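# Reorient a pinched screw hook in-hand to match goal

## Task

The screw hook starts pinched by its shank between the thumb and index finger. Rotate it inside that same hand until its orientation in the hand matches the two goal pictures. Nothing but this hand may touch the hook; the wrist camera, its bracket and the arm's last link count as the hand. If the hook contacts anything else or leaves the hand, the task fails. To finish, keep it motionless in the hand for a moment with the palm pointing straight down and no hand motor reading "moving", holding it firmly, then declare it done.

## Robot and tools

Robot: one small arm ending in a right hand with five fingers. The hand has six motors, always listed in this order: little, ring, middle, index, thumb_bend, thumb_turn. A wrist force-torque sensor sits at the tool flange, and a bracket juts from the wrist on the little-finger side (0.03 m beyond the hand point along +y, 0.11 m across the palm) and can collide with things.

Frames. The scene frame has its origin on the table top under the arm base, +z up, +y to the left when looking along +x. Result poses use this frame: end_effector_position in metres, end_effector_quat_wxyz, plus linear (m/s) and angular (rad/s) velocities. Printed positions can be slightly off at long reach. Motion commands instead use the hand point's own axes. The hand point lies 0.05 m in front of the palm, where the index pad meets the thumb tip in a pinch. Its +z runs along the straightened fingers (they reach 0.06 to 0.07 m past it), +y points out of the palm, +x goes across the palm away from the thumb. Room is tight: from the start pose the hand can retreat only a little along -z and can rotate only slightly clockwise about +y seen from the back of the hand. Rotations, especially about x or y, shift the hand point a bit.

A row is 14 numbers, each in [-1, 1]: dx, dy, dz, rx, ry, rz, little, ring, middle, index, thumb_bend, thumb_turn, force_limit, speed. The first six are an offset, not a pose: a target displacement of the hand point in its own axes, counted from the hand-point pose in the most recent result that reported it (before any such result in the scene, and for second or later calls in the same reply, counted from where the robot is when the action begins). 1.0 equals 0.6 m for dx, dy, dz and 180 degrees for the rotation; rx, ry, rz form a single rotation vector. All-zero offsets are not a pause: they pull the hand back to that reference pose. The finger and thumb numbers are absolute targets: +1 open/straight, -1 closed/curled; for thumb_turn, +1 sits beside the palm and -1 in front of it, facing the fingers. A pinch is roughly index -0.22, thumb_bend -0.75, thumb_turn -0.57. force_limit maps -1..+1 linearly to about 0..10 N at a fingertip (0..15 N for the two thumb motors) and only stops closing motors. speed maps -1..+1 to near zero..full; full speed crosses a finger's range in 0.6 s. Close at speed -0.9 or slower for a gentle grip, since fast fingers overshoot the limit.

Tools.
execute_actions {"actions": [...], "pictures": optional bool}. The list holds at most one item. Empty list: just report state. {"rows": [[14 numbers], ...], "steps": n}: one action, up to 15 rows and steps (1/30 s each, default 15); each row is one step, the last row repeats; every row is measured from the same reference pose, not from the previous row. {"steps": n} alone: wait until n steps (max 300) have passed since the last result, reply time included. A refused call sends nothing.
move {"target": one 14-number row, "speed": m/s 0.002 to 0.5 (default 0.25; turning capped at twice that in rad/s), "stop_force": optional N 5 to 24}. Drives the hand point on a straight path toward the target (offset rules as above) over 0.5 to 10 s; hand numbers are sent at the start. It ignores obstacles and can overshoot speed near a straight arm. stop_force halts the path when the push against the motion rises that much, then backs up two steps; use it only slowly, not on turning moves, and omit it when leaving a contact. Its result adds a "move:" line: done, off_target, moving, held, fault or contact, plus limits (paced = pose clipped; held = some steps blocked) and distance to target.
wait {"seconds": 0 to 10}: let time pass, nothing new sent.
zoom_image {"camera": "cam_high" or "cam_wrist", "region": [x0, y0, x1, y1]} pixels, at most 504x504, from the latest image.
show_instructions {}: shows the reference (goal) images.
finished_scene {"scene": current scene number}: ends the scene irreversibly and grades it; replying without a tool call also ends things.

Control behaviour. Each step the commanded pose is clipped to within 100 mm and 16 degrees of the measured pose; position wins over orientation; arm motion trails commands by about 0.17 s. After an action the arm continues only to the last clipped pose, so check results and send the rest. "Hand target" shows where the controller is heading; "pose unreachable" and HELD mean the clearance check altered or blocked commands.

Hand readings: hand_measured (positions on the command scale), hand_stopped_by (moving, target, force, stalled, fault), hand_load_n (fingertip load, positive when pushed open), plus hand_force_limit and hand_speed. A motor moves only when its target changes by 0.01 or more, then locks (holding at least 15 N). To squeeze harder, raise force_limit and send a target further closed than measured; to loosen, send one more open. Loads near zero mean the grip is lost. The hand ignores commands while the arm is stopped.

Cameras: cam_high and cam_wrist, 504x504 each, images in that order.

Avoid: dropping the hook or letting it touch anything but the hand, knocking items off the table, fast contacts, pressing past a firm contact (the stiff arm faults), joint torques at their limits (wrist joints 8.01 N m) or 150 N external force, which freeze the arm for 10 s, and long heavy holds that overheat motors (warning at 70 °C, braking at 85 °C). Finish with palm straight down, hook still and firmly gripped, no motor moving.

Each tool is called after "Call:" by a JSON object that holds its "op" and its "data", one argument or row to a line.

Reference images:

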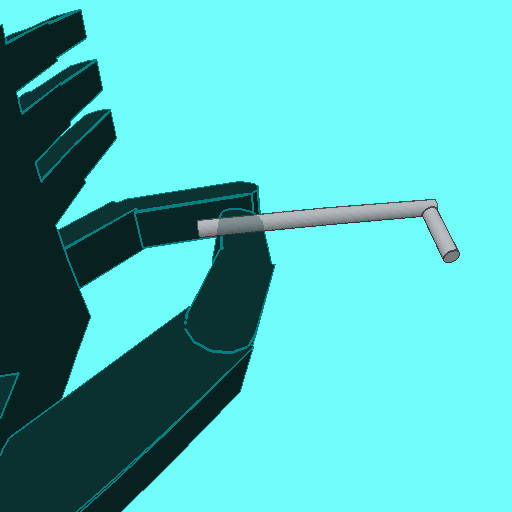

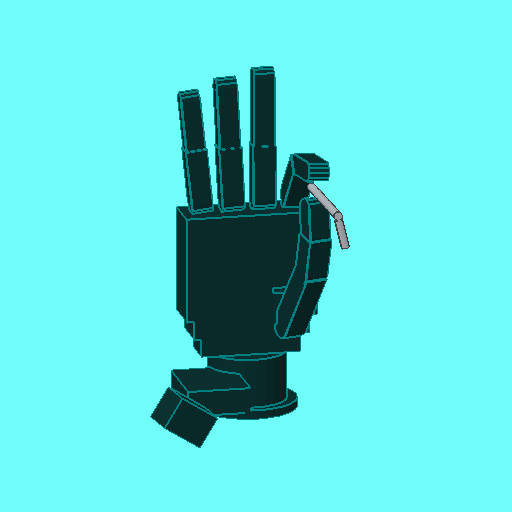

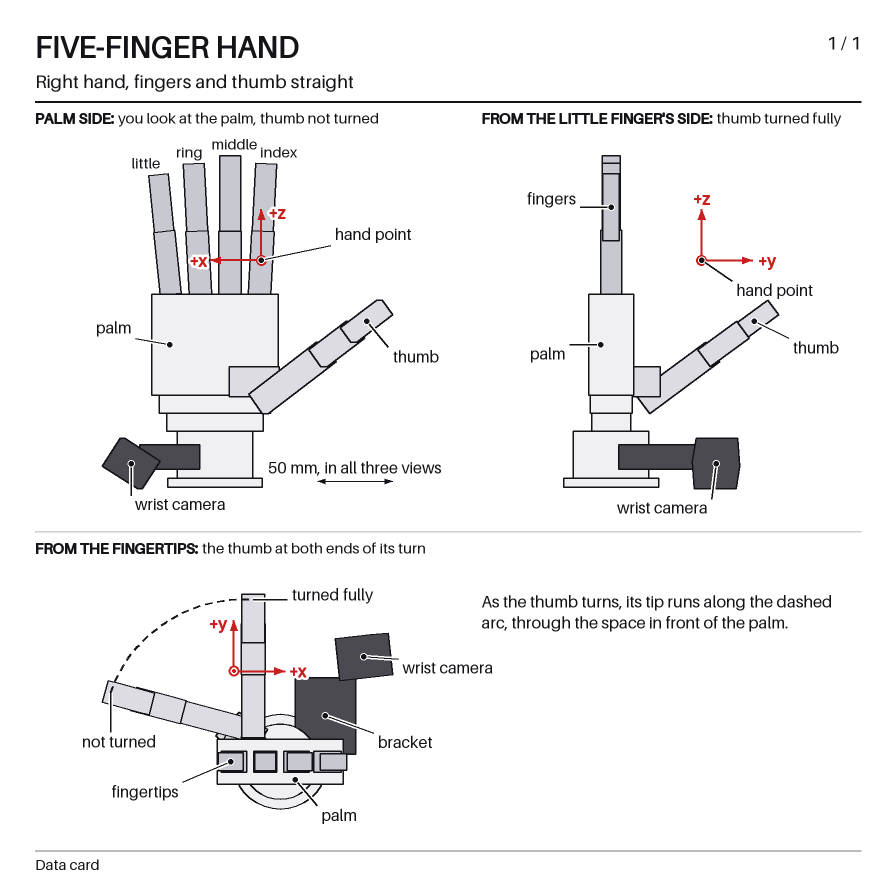

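## Session

I'll start by checking the current state.

Call:
{"op": "execute_actions", "data": {
  "actions": []
}}

Scene clock: 0.00 s of 4500.00 s.
end_effector_position=(+0.4636, -0.0237, +0.3009) hand_measured=(+1.000, +1.000, +1.000, -0.148, -0.750, -0.550) hand_load_n=(+0.0, +0.0, +0.0, +5.5, +0.5, +0.0) hand_stopped_by=(target, target, target, target, target, target) hand_force_limit=0.00 hand_speed=-0.80 end_effector_quat_wxyz=(+0.409, -0.421, +0.561, -0.584) end_effector_velocity=(+0.000, -0.000, -0.000) end_effector_angular_velocity=(-0.000, -0.000, -0.000)
Joint positions: [-0.475 -1.401  2.244 -3.999 -1.362 -0.025]
Joint velocities: [-0.     0.001 -0.    -0.001  0.    -0.   ]
Motor temperatures (°C, as the motors report them): [32 31 27 39 36 30]
Wrist force (N, on the end effector, along its own x y z axes, offset not removed): no reading
Wrist torque (N m, same axes, about the end effector's origin, offset not removed): no reading
Hand target: +0.464, -0.024, +0.301; +0.409, -0.421, +0.561, -0.584

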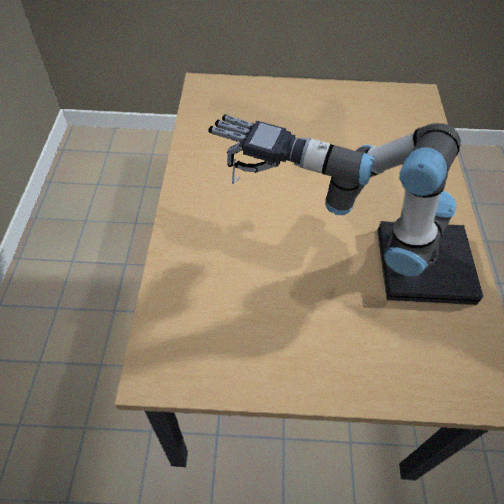

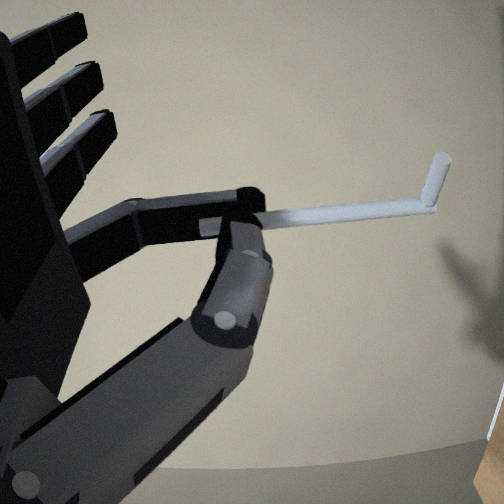

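Call:
{"op": "zoom_image", "data": {
  "camera": "cam_high",
  "region": [170, 80, 330, 240]
}}

Region (170, 80, 330, 240) of cam_high's 504x504 image, scaled by 3.150, with more detail than that image has.

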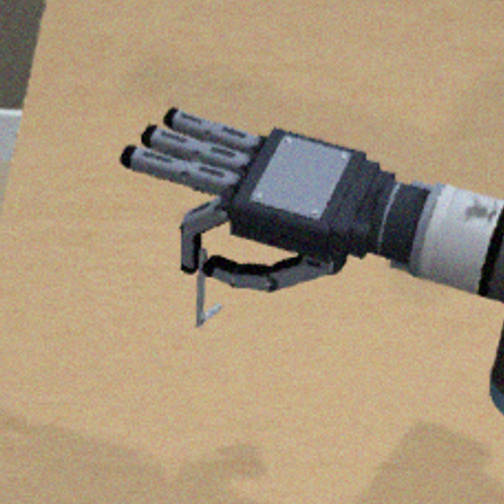

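Call:
{"op": "execute_actions", "data": {
  "actions": [
    {"rows": [[0,0,0,0,0,0,1,1,1,-0.148,-0.75,-0.50,0.0,-0.8]], "steps": 10}
  ]
}}

Scene clock: 117.17 s of 4500.00 s.
end_effector_position=(+0.4636, -0.0237, +0.3009) hand_measured=(+1.000, +1.000, +1.000, -0.148, -0.750, -0.500) hand_load_n=(+0.0, +0.0, +0.0, +5.5, +1.5, +0.0) hand_stopped_by=(target, target, target, target, target, moving) hand_force_limit=0.00 hand_speed=-0.80 end_effector_quat_wxyz=(+0.409, -0.421, +0.561, -0.584) end_effector_velocity=(+0.000, +0.000, +0.000) end_effector_angular_velocity=(-0.000, -0.001, +0.001)
Joint positions: [-0.475 -1.401  2.244 -3.999 -1.362 -0.025]
Joint velocities: [ 0.001 -0.    -0.    -0.    -0.     0.   ]
Motor temperatures (°C, as the motors report them): [32 31 27 39 36 30]
Wrist force (N, on the end effector, along its own x y z axes, offset not removed): [1.4 1.7 2.2]
Wrist torque (N m, same axes, about the end effector's origin, offset not removed): [0.10 -0.19 0.16]
Hand target: +0.464, -0.024, +0.301; +0.409, -0.421, +0.561, -0.584
Off the commanded pose: 0.000 m, 0 deg.
Steps of this call (steps 1 to 90: nothing new was sent; then 113.83 s passed at rest; steps 91 to 100: all 10 steps of this action). Readings (end_effector_position | what the end effector reports):
91: (+0.4636, -0.0237, +0.3009) | hand_measured=(+1.000, +1.000, +1.000, -0.148, -0.750, -0.550) hand_load_n=(+0.0, +0.0, +0.0, +5.5, +0.5, +0.0) hand_stopped_by=(target, target, target, target, target, moving) hand_force_limit=0.00 hand_speed=-0.80
92: (+0.4636, -0.0237, +0.3009) | hand_measured=(+1.000, +1.000, +1.000, -0.148, -0.750, -0.550) hand_load_n=(+0.0, +0.0, +0.0, +5.5, +0.5, +0.0) hand_stopped_by=(target, target, target, target, target, moving) hand_force_limit=0.00 hand_speed=-0.80
94: (+0.4636, -0.0237, +0.3009) | hand_measured=(+1.000, +1.000, +1.000, -0.148, -0.750, -0.542) hand_load_n=(+0.0, +0.0, +0.0, +5.5, +1.0, +0.0) hand_stopped_by=(target, target, target, target, target, moving) hand_force_limit=0.00 hand_speed=-0.80
98: (+0.4636, -0.0237, +0.3009) | hand_measured=(+1.000, +1.000, +1.000, -0.148, -0.750, -0.504) hand_load_n=(+0.0, +0.0, +0.0, +5.5, +1.5, +0.0) hand_stopped_by=(target, target, target, target, target, moving) hand_force_limit=0.00 hand_speed=-0.80
100: the state above

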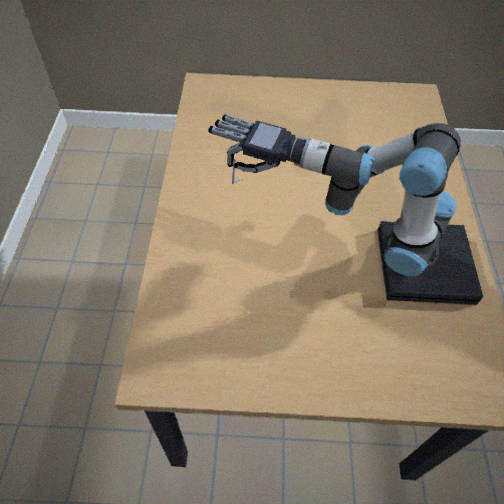

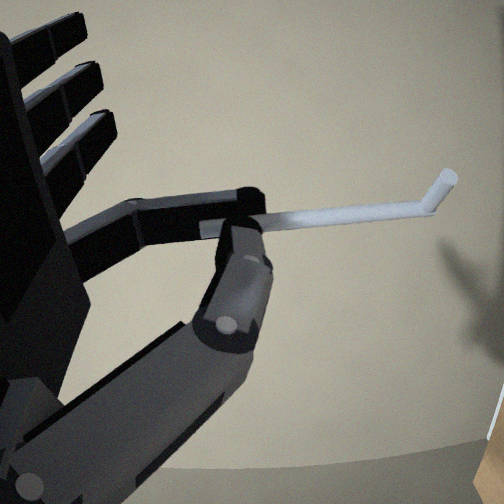

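Call:
{"op": "execute_actions", "data": {
  "actions": [
    {"rows": [[0,0,0,0,0,0,1,1,1,-0.148,-0.75,-0.45,0.0,-0.8]], "steps": 12}
  ]
}}

Scene clock: 121.00 s of 4500.00 s.
end_effector_position=(+0.4636, -0.0237, +0.3009) hand_measured=(+1.000, +1.000, +1.000, -0.148, -0.748, -0.450) hand_load_n=(+0.0, +0.0, +0.0, +5.5, +2.5, -0.5) hand_stopped_by=(target, target, target, target, target, target) hand_force_limit=0.00 hand_speed=-0.80 end_effector_quat_wxyz=(+0.409, -0.421, +0.561, -0.584) end_effector_velocity=(+0.000, +0.001, -0.000) end_effector_angular_velocity=(+0.001, +0.001, +0.001)
Joint positions: [-0.475 -1.401  2.244 -3.999 -1.362 -0.025]
Joint velocities: [ 0.001  0.001 -0.001  0.     0.     0.   ]
Motor temperatures (°C, as the motors report them): [32 31 27 39 36 30]
Wrist force (N, on the end effector, along its own x y z axes, offset not removed): [0.6 1.9 1.0]
Wrist torque (N m, same axes, about the end effector's origin, offset not removed): [0.21 -0.10 0.13]
Hand target: +0.464, -0.024, +0.301; +0.409, -0.421, +0.561, -0.584
Off the commanded pose: 0.000 m, 0 deg.
Steps of this call (steps 1 to 90: nothing new was sent; then 0.43 s passed at rest; steps 91 to 102: all 12 steps of this action). Readings (end_effector_position | what the end effector reports):
91: (+0.4636, -0.0237, +0.3009) | hand_measured=(+1.000, +1.000, +1.000, -0.148, -0.750, -0.500) hand_load_n=(+0.0, +0.0, +0.0, +5.5, +1.5, +0.0) hand_stopped_by=(target, target, target, target, target, moving) hand_force_limit=0.00 hand_speed=-0.80
92: (+0.4636, -0.0237, +0.3009) | hand_measured=(+1.000, +1.000, +1.000, -0.148, -0.750, -0.500) hand_load_n=(+0.0, +0.0, +0.0, +5.5, +1.5, +0.0) hand_stopped_by=(target, target, target, target, target, moving) hand_force_limit=0.00 hand_speed=-0.80
94: (+0.4636, -0.0237, +0.3009) | hand_measured=(+1.000, +1.000, +1.000, -0.148, -0.750, -0.492) hand_load_n=(+0.0, +0.0, +0.0, +5.5, +1.5, +0.0) hand_stopped_by=(target, target, target, target, target, moving) hand_force_limit=0.00 hand_speed=-0.80
98: (+0.4636, -0.0237, +0.3009) | hand_measured=(+1.000, +1.000, +1.000, -0.148, -0.748, -0.454) hand_load_n=(+0.0, +0.0, +0.0, +5.5, +2.0, -0.5) hand_stopped_by=(target, target, target, target, target, moving) hand_force_limit=0.00 hand_speed=-0.80
102: the state above

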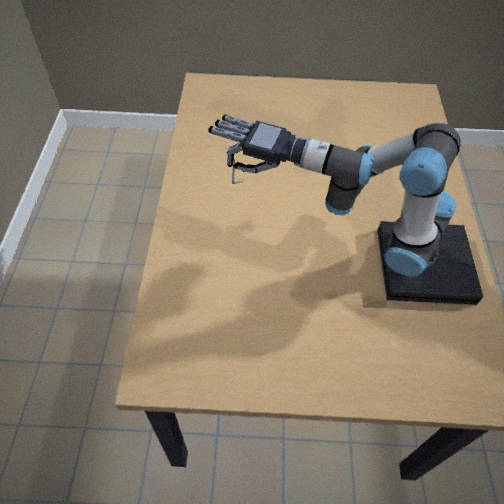

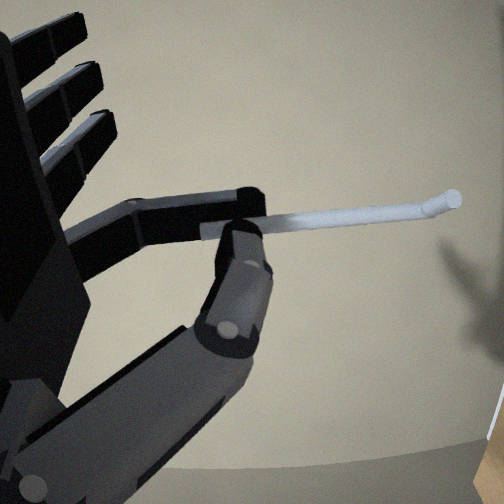

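Rolling the hook works, so I'll keep turning the thumb in small steps.

Call:
{"op": "execute_actions", "data": {
  "actions": [
    {"rows": [[0,0,0,0,0,0,1,1,1,-0.148,-0.75,-0.40,0.0,-0.8]], "steps": 12}
  ]
}}

Scene clock: 125.30 s of 4500.00 s.
end_effector_position=(+0.4636, -0.0237, +0.3009) hand_measured=(+1.000, +1.000, +1.000, -0.148, -0.748, -0.400) hand_load_n=(+0.0, +0.0, +0.0, +6.0, +3.0, -0.5) hand_stopped_by=(target, target, target, target, target, target) hand_force_limit=0.00 hand_speed=-0.80 end_effector_quat_wxyz=(+0.409, -0.421, +0.561, -0.584) end_effector_velocity=(+0.000, +0.000, +0.000) end_effector_angular_velocity=(-0.000, -0.001, +0.000)
Joint positions: [-0.475 -1.401  2.244 -3.999 -1.362 -0.025]
Joint velocities: [ 0.    -0.    -0.001  0.    -0.     0.   ]
Motor temperatures (°C, as the motors report them): [32 31 27 39 36 30]
Wrist force (N, on the end effector, along its own x y z axes, offset not removed): [0.7 1.3 1.7]
Wrist torque (N m, same axes, about the end effector's origin, offset not removed): [0.05 -0.04 0.10]
Hand target: +0.464, -0.024, +0.301; +0.409, -0.421, +0.561, -0.584
Off the commanded pose: 0.000 m, 0 deg.
Steps of this call (steps 1 to 90: nothing new was sent; then 0.90 s passed at rest; steps 91 to 102: all 12 steps of this action). Readings (end_effector_position | what the end effector reports):
91: (+0.4636, -0.0237, +0.3009) | hand_measured=(+1.000, +1.000, +1.000, -0.148, -0.748, -0.450) hand_load_n=(+0.0, +0.0, +0.0, +5.5, +2.5, -0.5) hand_stopped_by=(target, target, target, target, target, moving) hand_force_limit=0.00 hand_speed=-0.80
92: (+0.4636, -0.0237, +0.3009) | hand_measured=(+1.000, +1.000, +1.000, -0.148, -0.748, -0.450) hand_load_n=(+0.0, +0.0, +0.0, +5.5, +2.5, -0.5) hand_stopped_by=(target, target, target, target, target, moving) hand_force_limit=0.00 hand_speed=-0.80
94: (+0.4636, -0.0237, +0.3009) | hand_measured=(+1.000, +1.000, +1.000, -0.148, -0.748, -0.442) hand_load_n=(+0.0, +0.0, +0.0, +5.5, +2.5, -0.5) hand_stopped_by=(target, target, target, target, target, moving) hand_force_limit=0.00 hand_speed=-0.80
98: (+0.4636, -0.0237, +0.3009) | hand_measured=(+1.000, +1.000, +1.000, -0.148, -0.748, -0.404) hand_load_n=(+0.0, +0.0, +0.0, +6.0, +3.0, -0.5) hand_stopped_by=(target, target, target, target, target, moving) hand_force_limit=0.00 hand_speed=-0.80
102: the state above

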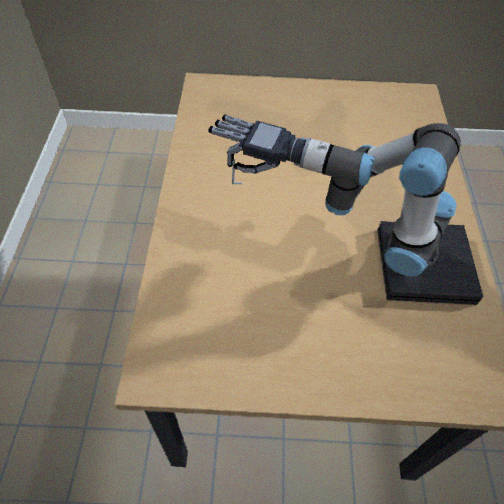

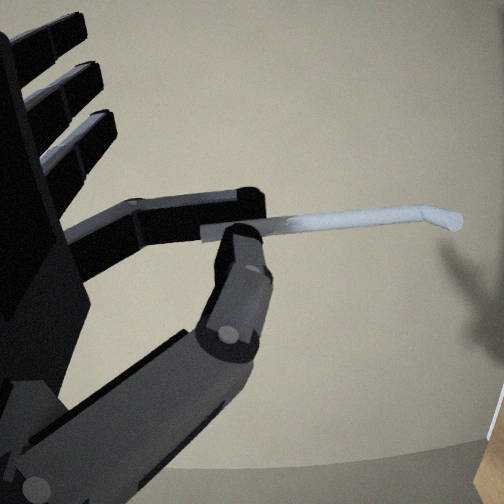

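Call:
{"op": "execute_actions", "data": {
  "actions": [
    {"rows": [[0,0,0,0,0,0,1,1,1,-0.148,-0.75,-0.35,0.0,-0.8]], "steps": 12}
  ]
}}

Scene clock: 128.33 s of 4500.00 s.
end_effector_position=(+0.4636, -0.0237, +0.3009) hand_measured=(+1.000, +1.000, +1.000, -0.148, -0.748, -0.350) hand_load_n=(+0.0, +0.0, +0.0, +6.0, +3.5, -0.5) hand_stopped_by=(target, target, target, target, target, target) hand_force_limit=0.00 hand_speed=-0.80 end_effector_quat_wxyz=(+0.409, -0.421, +0.561, -0.584) end_effector_velocity=(-0.000, -0.001, +0.001) end_effector_angular_velocity=(-0.001, -0.002, -0.001)
Joint positions: [-0.475 -1.401  2.244 -3.999 -1.362 -0.025]
Joint velocities: [-0.001 -0.001 -0.001  0.    -0.     0.   ]
Motor temperatures (°C, as the motors report them): [32 31 27 39 36 30]
Wrist force (N, on the end effector, along its own x y z axes, offset not removed): [2.3 1.2 1.9]
Wrist torque (N m, same axes, about the end effector's origin, offset not removed): [0.02 -0.25 0.16]
Hand target: +0.464, -0.024, +0.301; +0.409, -0.421, +0.561, -0.584
Off the commanded pose: 0.000 m, 0 deg.
Steps of this call (steps 1 to 79: nothing new was sent; steps 80 to 91: all 12 steps of this action). Readings (end_effector_position | what the end effector reports):
80: (+0.4636, -0.0237, +0.3009) | hand_measured=(+1.000, +1.000, +1.000, -0.148, -0.748, -0.400) hand_load_n=(+0.0, +0.0, +0.0, +6.0, +3.0, -0.5) hand_stopped_by=(target, target, target, target, target, moving) hand_force_limit=0.00 hand_speed=-0.80
81: (+0.4636, -0.0237, +0.3009) | hand_measured=(+1.000, +1.000, +1.000, -0.148, -0.748, -0.400) hand_load_n=(+0.0, +0.0, +0.0, +6.0, +3.0, -0.5) hand_stopped_by=(target, target, target, target, target, moving) hand_force_limit=0.00 hand_speed=-0.80
83: (+0.4636, -0.0237, +0.3009) | hand_measured=(+1.000, +1.000, +1.000, -0.148, -0.748, -0.392) hand_load_n=(+0.0, +0.0, +0.0, +6.0, +3.5, -0.5) hand_stopped_by=(target, target, target, target, target, moving) hand_force_limit=0.00 hand_speed=-0.80
87: (+0.4636, -0.0237, +0.3009) | hand_measured=(+1.000, +1.000, +1.000, -0.148, -0.748, -0.354) hand_load_n=(+0.0, +0.0, +0.0, +6.0, +3.5, -0.5) hand_stopped_by=(target, target, target, target, target, moving) hand_force_limit=0.00 hand_speed=-0.80
91: the state above

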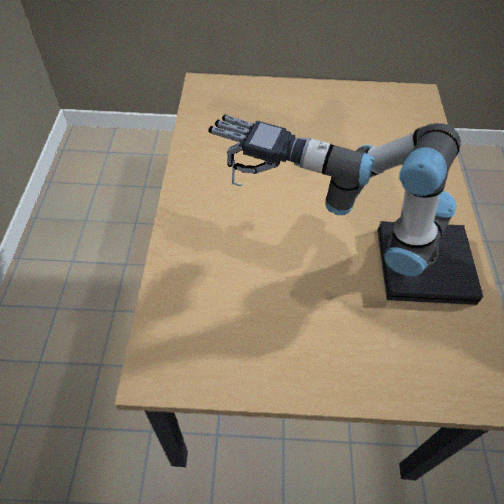

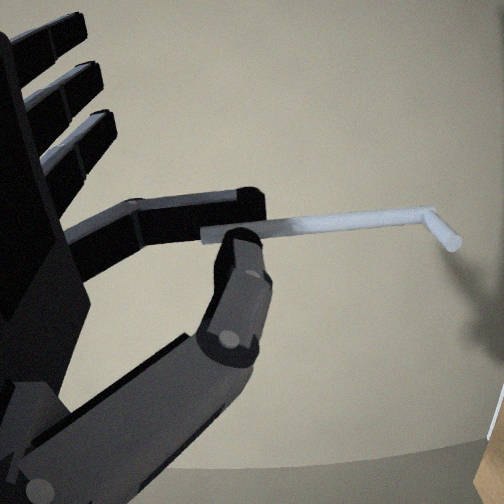

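Call:
{"op": "execute_actions", "data": {
  "actions": [
    {"rows": [[0,0,0,0,0,0,1,1,1,-0.148,-0.75,-0.30,0.0,-0.8]], "steps": 12}
  ]
}}

Scene clock: 133.00 s of 4500.00 s.
end_effector_position=(+0.4636, -0.0237, +0.3009) hand_measured=(+1.000, +1.000, +1.000, -0.148, -0.748, -0.300) hand_load_n=(+0.0, +0.0, +0.0, +6.0, +4.5, -0.5) hand_stopped_by=(target, target, target, target, target, target) hand_force_limit=0.00 hand_speed=-0.80 end_effector_quat_wxyz=(+0.409, -0.421, +0.561, -0.584) end_effector_velocity=(-0.000, +0.000, +0.002) end_effector_angular_velocity=(-0.002, -0.004, -0.000)
Joint positions: [-0.475 -1.401  2.244 -3.999 -1.362 -0.025]
Joint velocities: [-0.    -0.004 -0.     0.     0.     0.   ]
Motor temperatures (°C, as the motors report them): [32 31 27 39 36 30]
Wrist force (N, on the end effector, along its own x y z axes, offset not removed): [1.9 1.0 1.0]
Wrist torque (N m, same axes, about the end effector's origin, offset not removed): [0.03 -0.29 0.19]
Hand target: +0.464, -0.024, +0.301; +0.409, -0.421, +0.561, -0.584
Off the commanded pose: 0.000 m, 0 deg.
Steps of this call (steps 1 to 90: nothing new was sent; then 1.27 s passed at rest; steps 91 to 102: all 12 steps of this action). Readings (end_effector_position | what the end effector reports):
91: (+0.4636, -0.0237, +0.3009) | hand_measured=(+1.000, +1.000, +1.000, -0.148, -0.748, -0.350) hand_load_n=(+0.0, +0.0, +0.0, +6.0, +3.5, -0.5) hand_stopped_by=(target, target, target, target, target, moving) hand_force_limit=0.00 hand_speed=-0.80
92: (+0.4636, -0.0237, +0.3009) | hand_measured=(+1.000, +1.000, +1.000, -0.148, -0.748, -0.350) hand_load_n=(+0.0, +0.0, +0.0, +6.0, +3.5, -0.5) hand_stopped_by=(target, target, target, target, target, moving) hand_force_limit=0.00 hand_speed=-0.80
94: (+0.4636, -0.0237, +0.3009) | hand_measured=(+1.000, +1.000, +1.000, -0.148, -0.748, -0.342) hand_load_n=(+0.0, +0.0, +0.0, +6.0, +4.0, -0.5) hand_stopped_by=(target, target, target, target, target, moving) hand_force_limit=0.00 hand_speed=-0.80
98: (+0.4636, -0.0237, +0.3009) | hand_measured=(+1.000, +1.000, +1.000, -0.148, -0.748, -0.304) hand_load_n=(+0.0, +0.0, +0.0, +6.0, +4.0, -0.5) hand_stopped_by=(target, target, target, target, target, moving) hand_force_limit=0.00 hand_speed=-0.80
102: the state above

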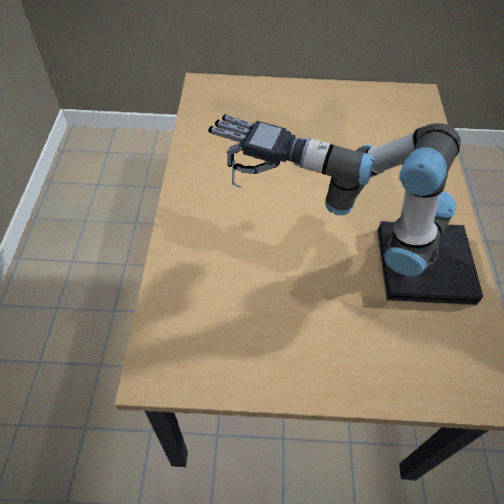

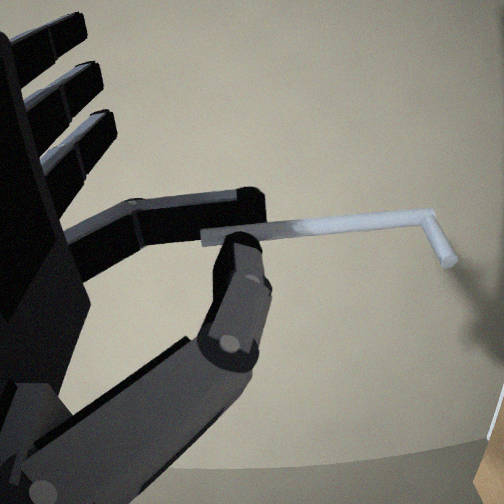

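Call:
{"op": "zoom_image", "data": {
  "camera": "cam_wrist",
  "region": [180, 120, 504, 330]
}}

Region (180, 120, 504, 330) of cam_wrist's 504x504 image, scaled by 1.556, with more detail than that image has; it fills the top 327 rows of this view, and the rest is white.

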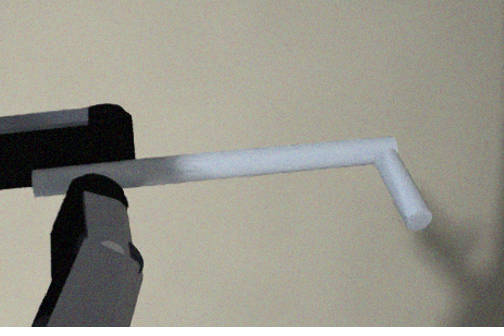

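Call:
{"op": "execute_actions", "data": {
  "actions": [
    {"rows": [[0,0,0,0,0,0,1,1,1,-0.148,-0.75,-0.285,0.0,-0.8]], "steps": 8}
  ]
}}

Scene clock: 163.90 s of 4500.00 s.
end_effector_position=(+0.4636, -0.0237, +0.3009) hand_measured=(+1.000, +1.000, +1.000, -0.148, -0.748, -0.284) hand_load_n=(+0.0, +0.0, +0.0, +6.0, +4.0, -0.5) hand_stopped_by=(target, target, target, target, target, target) hand_force_limit=0.00 hand_speed=-0.80 end_effector_quat_wxyz=(+0.409, -0.421, +0.561, -0.584) end_effector_velocity=(-0.000, -0.000, +0.000) end_effector_angular_velocity=(-0.000, -0.001, -0.001)
Joint positions: [-0.475 -1.401  2.244 -3.999 -1.362 -0.025]
Joint velocities: [-0.001 -0.001 -0.     0.    -0.     0.   ]
Motor temperatures (°C, as the motors report them): [32 31 27 39 36 30]
Wrist force (N, on the end effector, along its own x y z axes, offset not removed): [-0.8 -0.3 3.8]
Wrist torque (N m, same axes, about the end effector's origin, offset not removed): [-0.32 0.11 -0.06]
Hand target: +0.464, -0.024, +0.301; +0.409, -0.421, +0.561, -0.584
Off the commanded pose: 0.000 m, 0 deg.
Steps of this call (steps 1 to 90: nothing new was sent; then 27.63 s passed at rest; steps 91 to 98: all 8 steps of this action). Readings (end_effector_position | what the end effector reports):
91: (+0.4636, -0.0237, +0.3009) | hand_measured=(+1.000, +1.000, +1.000, -0.148, -0.748, -0.300) hand_load_n=(+0.0, +0.0, +0.0, +6.0, +4.5, -0.5) hand_stopped_by=(target, target, target, target, target, moving) hand_force_limit=0.00 hand_speed=-0.80
92: (+0.4636, -0.0237, +0.3009) | hand_measured=(+1.000, +1.000, +1.000, -0.148, -0.748, -0.300) hand_load_n=(+0.0, +0.0, +0.0, +6.0, +4.5, -0.5) hand_stopped_by=(target, target, target, target, target, moving) hand_force_limit=0.00 hand_speed=-0.80
94: (+0.4636, -0.0237, +0.3009) | hand_measured=(+1.000, +1.000, +1.000, -0.148, -0.748, -0.292) hand_load_n=(+0.0, +0.0, +0.0, +6.0, +4.5, -0.5) hand_stopped_by=(target, target, target, target, target, moving) hand_force_limit=0.00 hand_speed=-0.80
98: the state above

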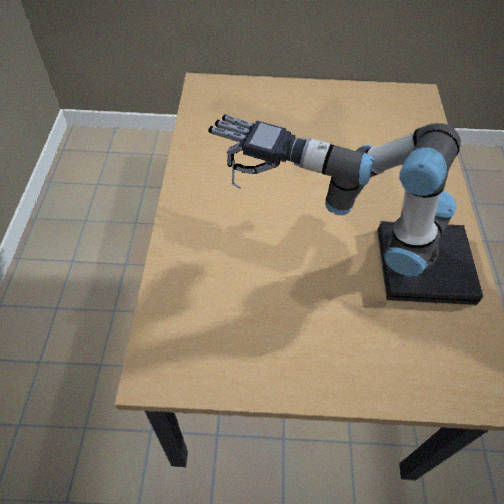

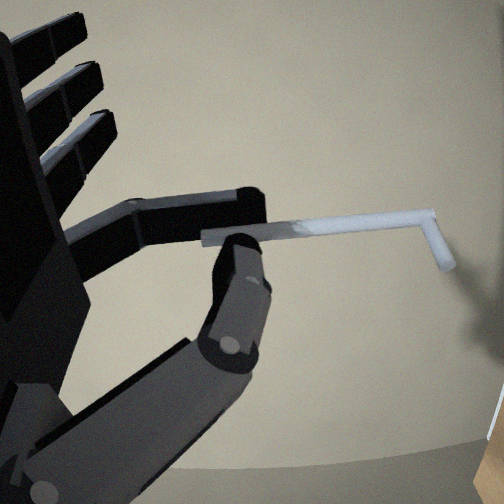

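Call:
{"op": "zoom_image", "data": {
  "camera": "cam_wrist",
  "region": [180, 120, 504, 330]
}}

Region (180, 120, 504, 330) of cam_wrist's 504x504 image, scaled by 1.556, with more detail than that image has; it fills the top 327 rows of this view, and the rest is white.

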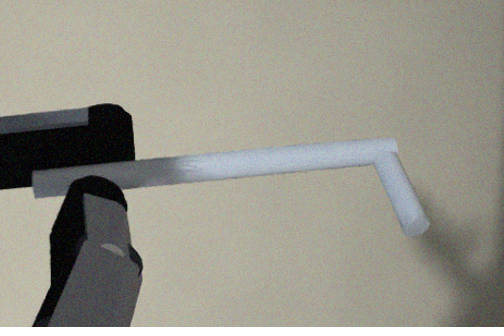

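The hook now matches the goal picture closely. Next I'll firm the grip a little.

Call:
{"op": "execute_actions", "data": {
  "actions": [
    {"rows": [[0,0,0,0,0,0,1,1,1,-0.20,-0.75,-0.285,0.4,-0.9]], "steps": 15}
  ]
}}

Scene clock: 172.67 s of 4500.00 s.
end_effector_position=(+0.4636, -0.0237, +0.3009) hand_measured=(+1.000, +1.000, +1.000, -0.150, -0.748, -0.284) hand_load_n=(+0.0, +0.0, +0.0, +7.0, +4.5, -0.5) hand_stopped_by=(target, target, target, force, target, target) hand_force_limit=0.40 hand_speed=-0.90 end_effector_quat_wxyz=(+0.409, -0.421, +0.561, -0.584) end_effector_velocity=(-0.000, -0.000, +0.000) end_effector_angular_velocity=(-0.001, -0.001, -0.001)
Joint positions: [-0.475 -1.401  2.244 -3.999 -1.362 -0.025]
Joint velocities: [-0.001 -0.001  0.    -0.001 -0.    -0.   ]
Motor temperatures (°C, as the motors report them): [32 31 27 39 36 30]
Wrist force (N, on the end effector, along its own x y z axes, offset not removed): [1.8 0.6 2.1]
Wrist torque (N m, same axes, about the end effector's origin, offset not removed): [-0.09 -0.27 0.08]
Hand target: +0.464, -0.024, +0.301; +0.409, -0.421, +0.561, -0.584
Off the commanded pose: 0.000 m, 0 deg.
Steps of this call (steps 1 to 90: nothing new was sent; then 5.27 s passed at rest; steps 91 to 105: all 15 steps of this action). Readings (end_effector_position | what the end effector reports):
91: (+0.4636, -0.0237, +0.3009) | hand_measured=(+1.000, +1.000, +1.000, -0.148, -0.748, -0.284) hand_load_n=(+0.0, +0.0, +0.0, +6.0, +4.0, -0.5) hand_stopped_by=(target, target, target, moving, target, target) hand_force_limit=0.40 hand_speed=-0.90
92: (+0.4636, -0.0237, +0.3009) | hand_measured=(+1.000, +1.000, +1.000, -0.148, -0.748, -0.284) hand_load_n=(+0.0, +0.0, +0.0, +6.0, +4.0, -0.5) hand_stopped_by=(target, target, target, moving, target, target) hand_force_limit=0.40 hand_speed=-0.90
94: (+0.4636, -0.0237, +0.3009) | hand_measured=(+1.000, +1.000, +1.000, -0.152, -0.748, -0.284) hand_load_n=(+0.0, +0.0, +0.0, +7.5, +4.5, -0.5) hand_stopped_by=(target, target, target, force, target, target) hand_force_limit=0.40 hand_speed=-0.90
98: (+0.4636, -0.0237, +0.3009) | hand_measured=(+1.000, +1.000, +1.000, -0.150, -0.748, -0.284) hand_load_n=(+0.0, +0.0, +0.0, +7.0, +4.5, -0.5) hand_stopped_by=(target, target, target, force, target, target) hand_force_limit=0.40 hand_speed=-0.90
105: the state above

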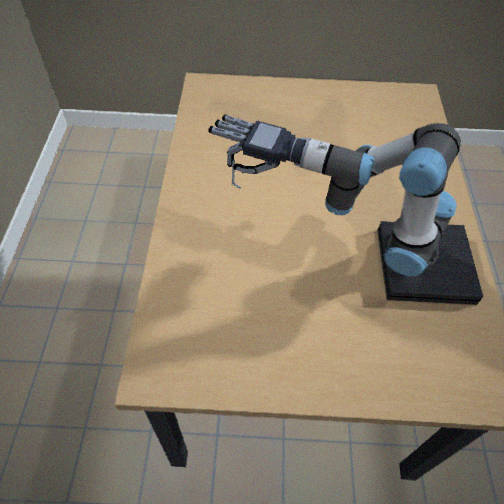

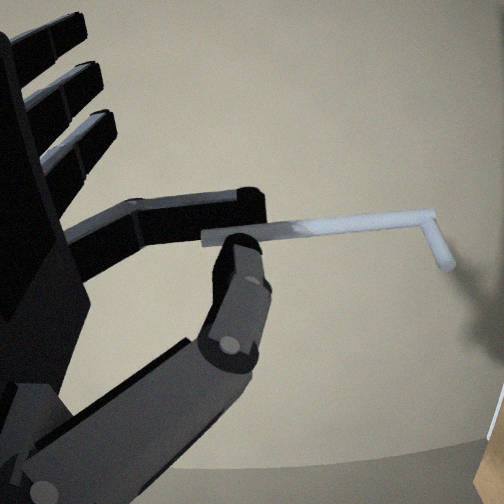

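Scene 1 looks done: the hook matches the goal picture, the palm faces straight down, the index finger is holding at 7 N and no motor reads "moving". Moving on to scene 2.

Call:
{"op": "finished_scene", "data": {
  "scene": 1
}}

The scene is finished: the task was done.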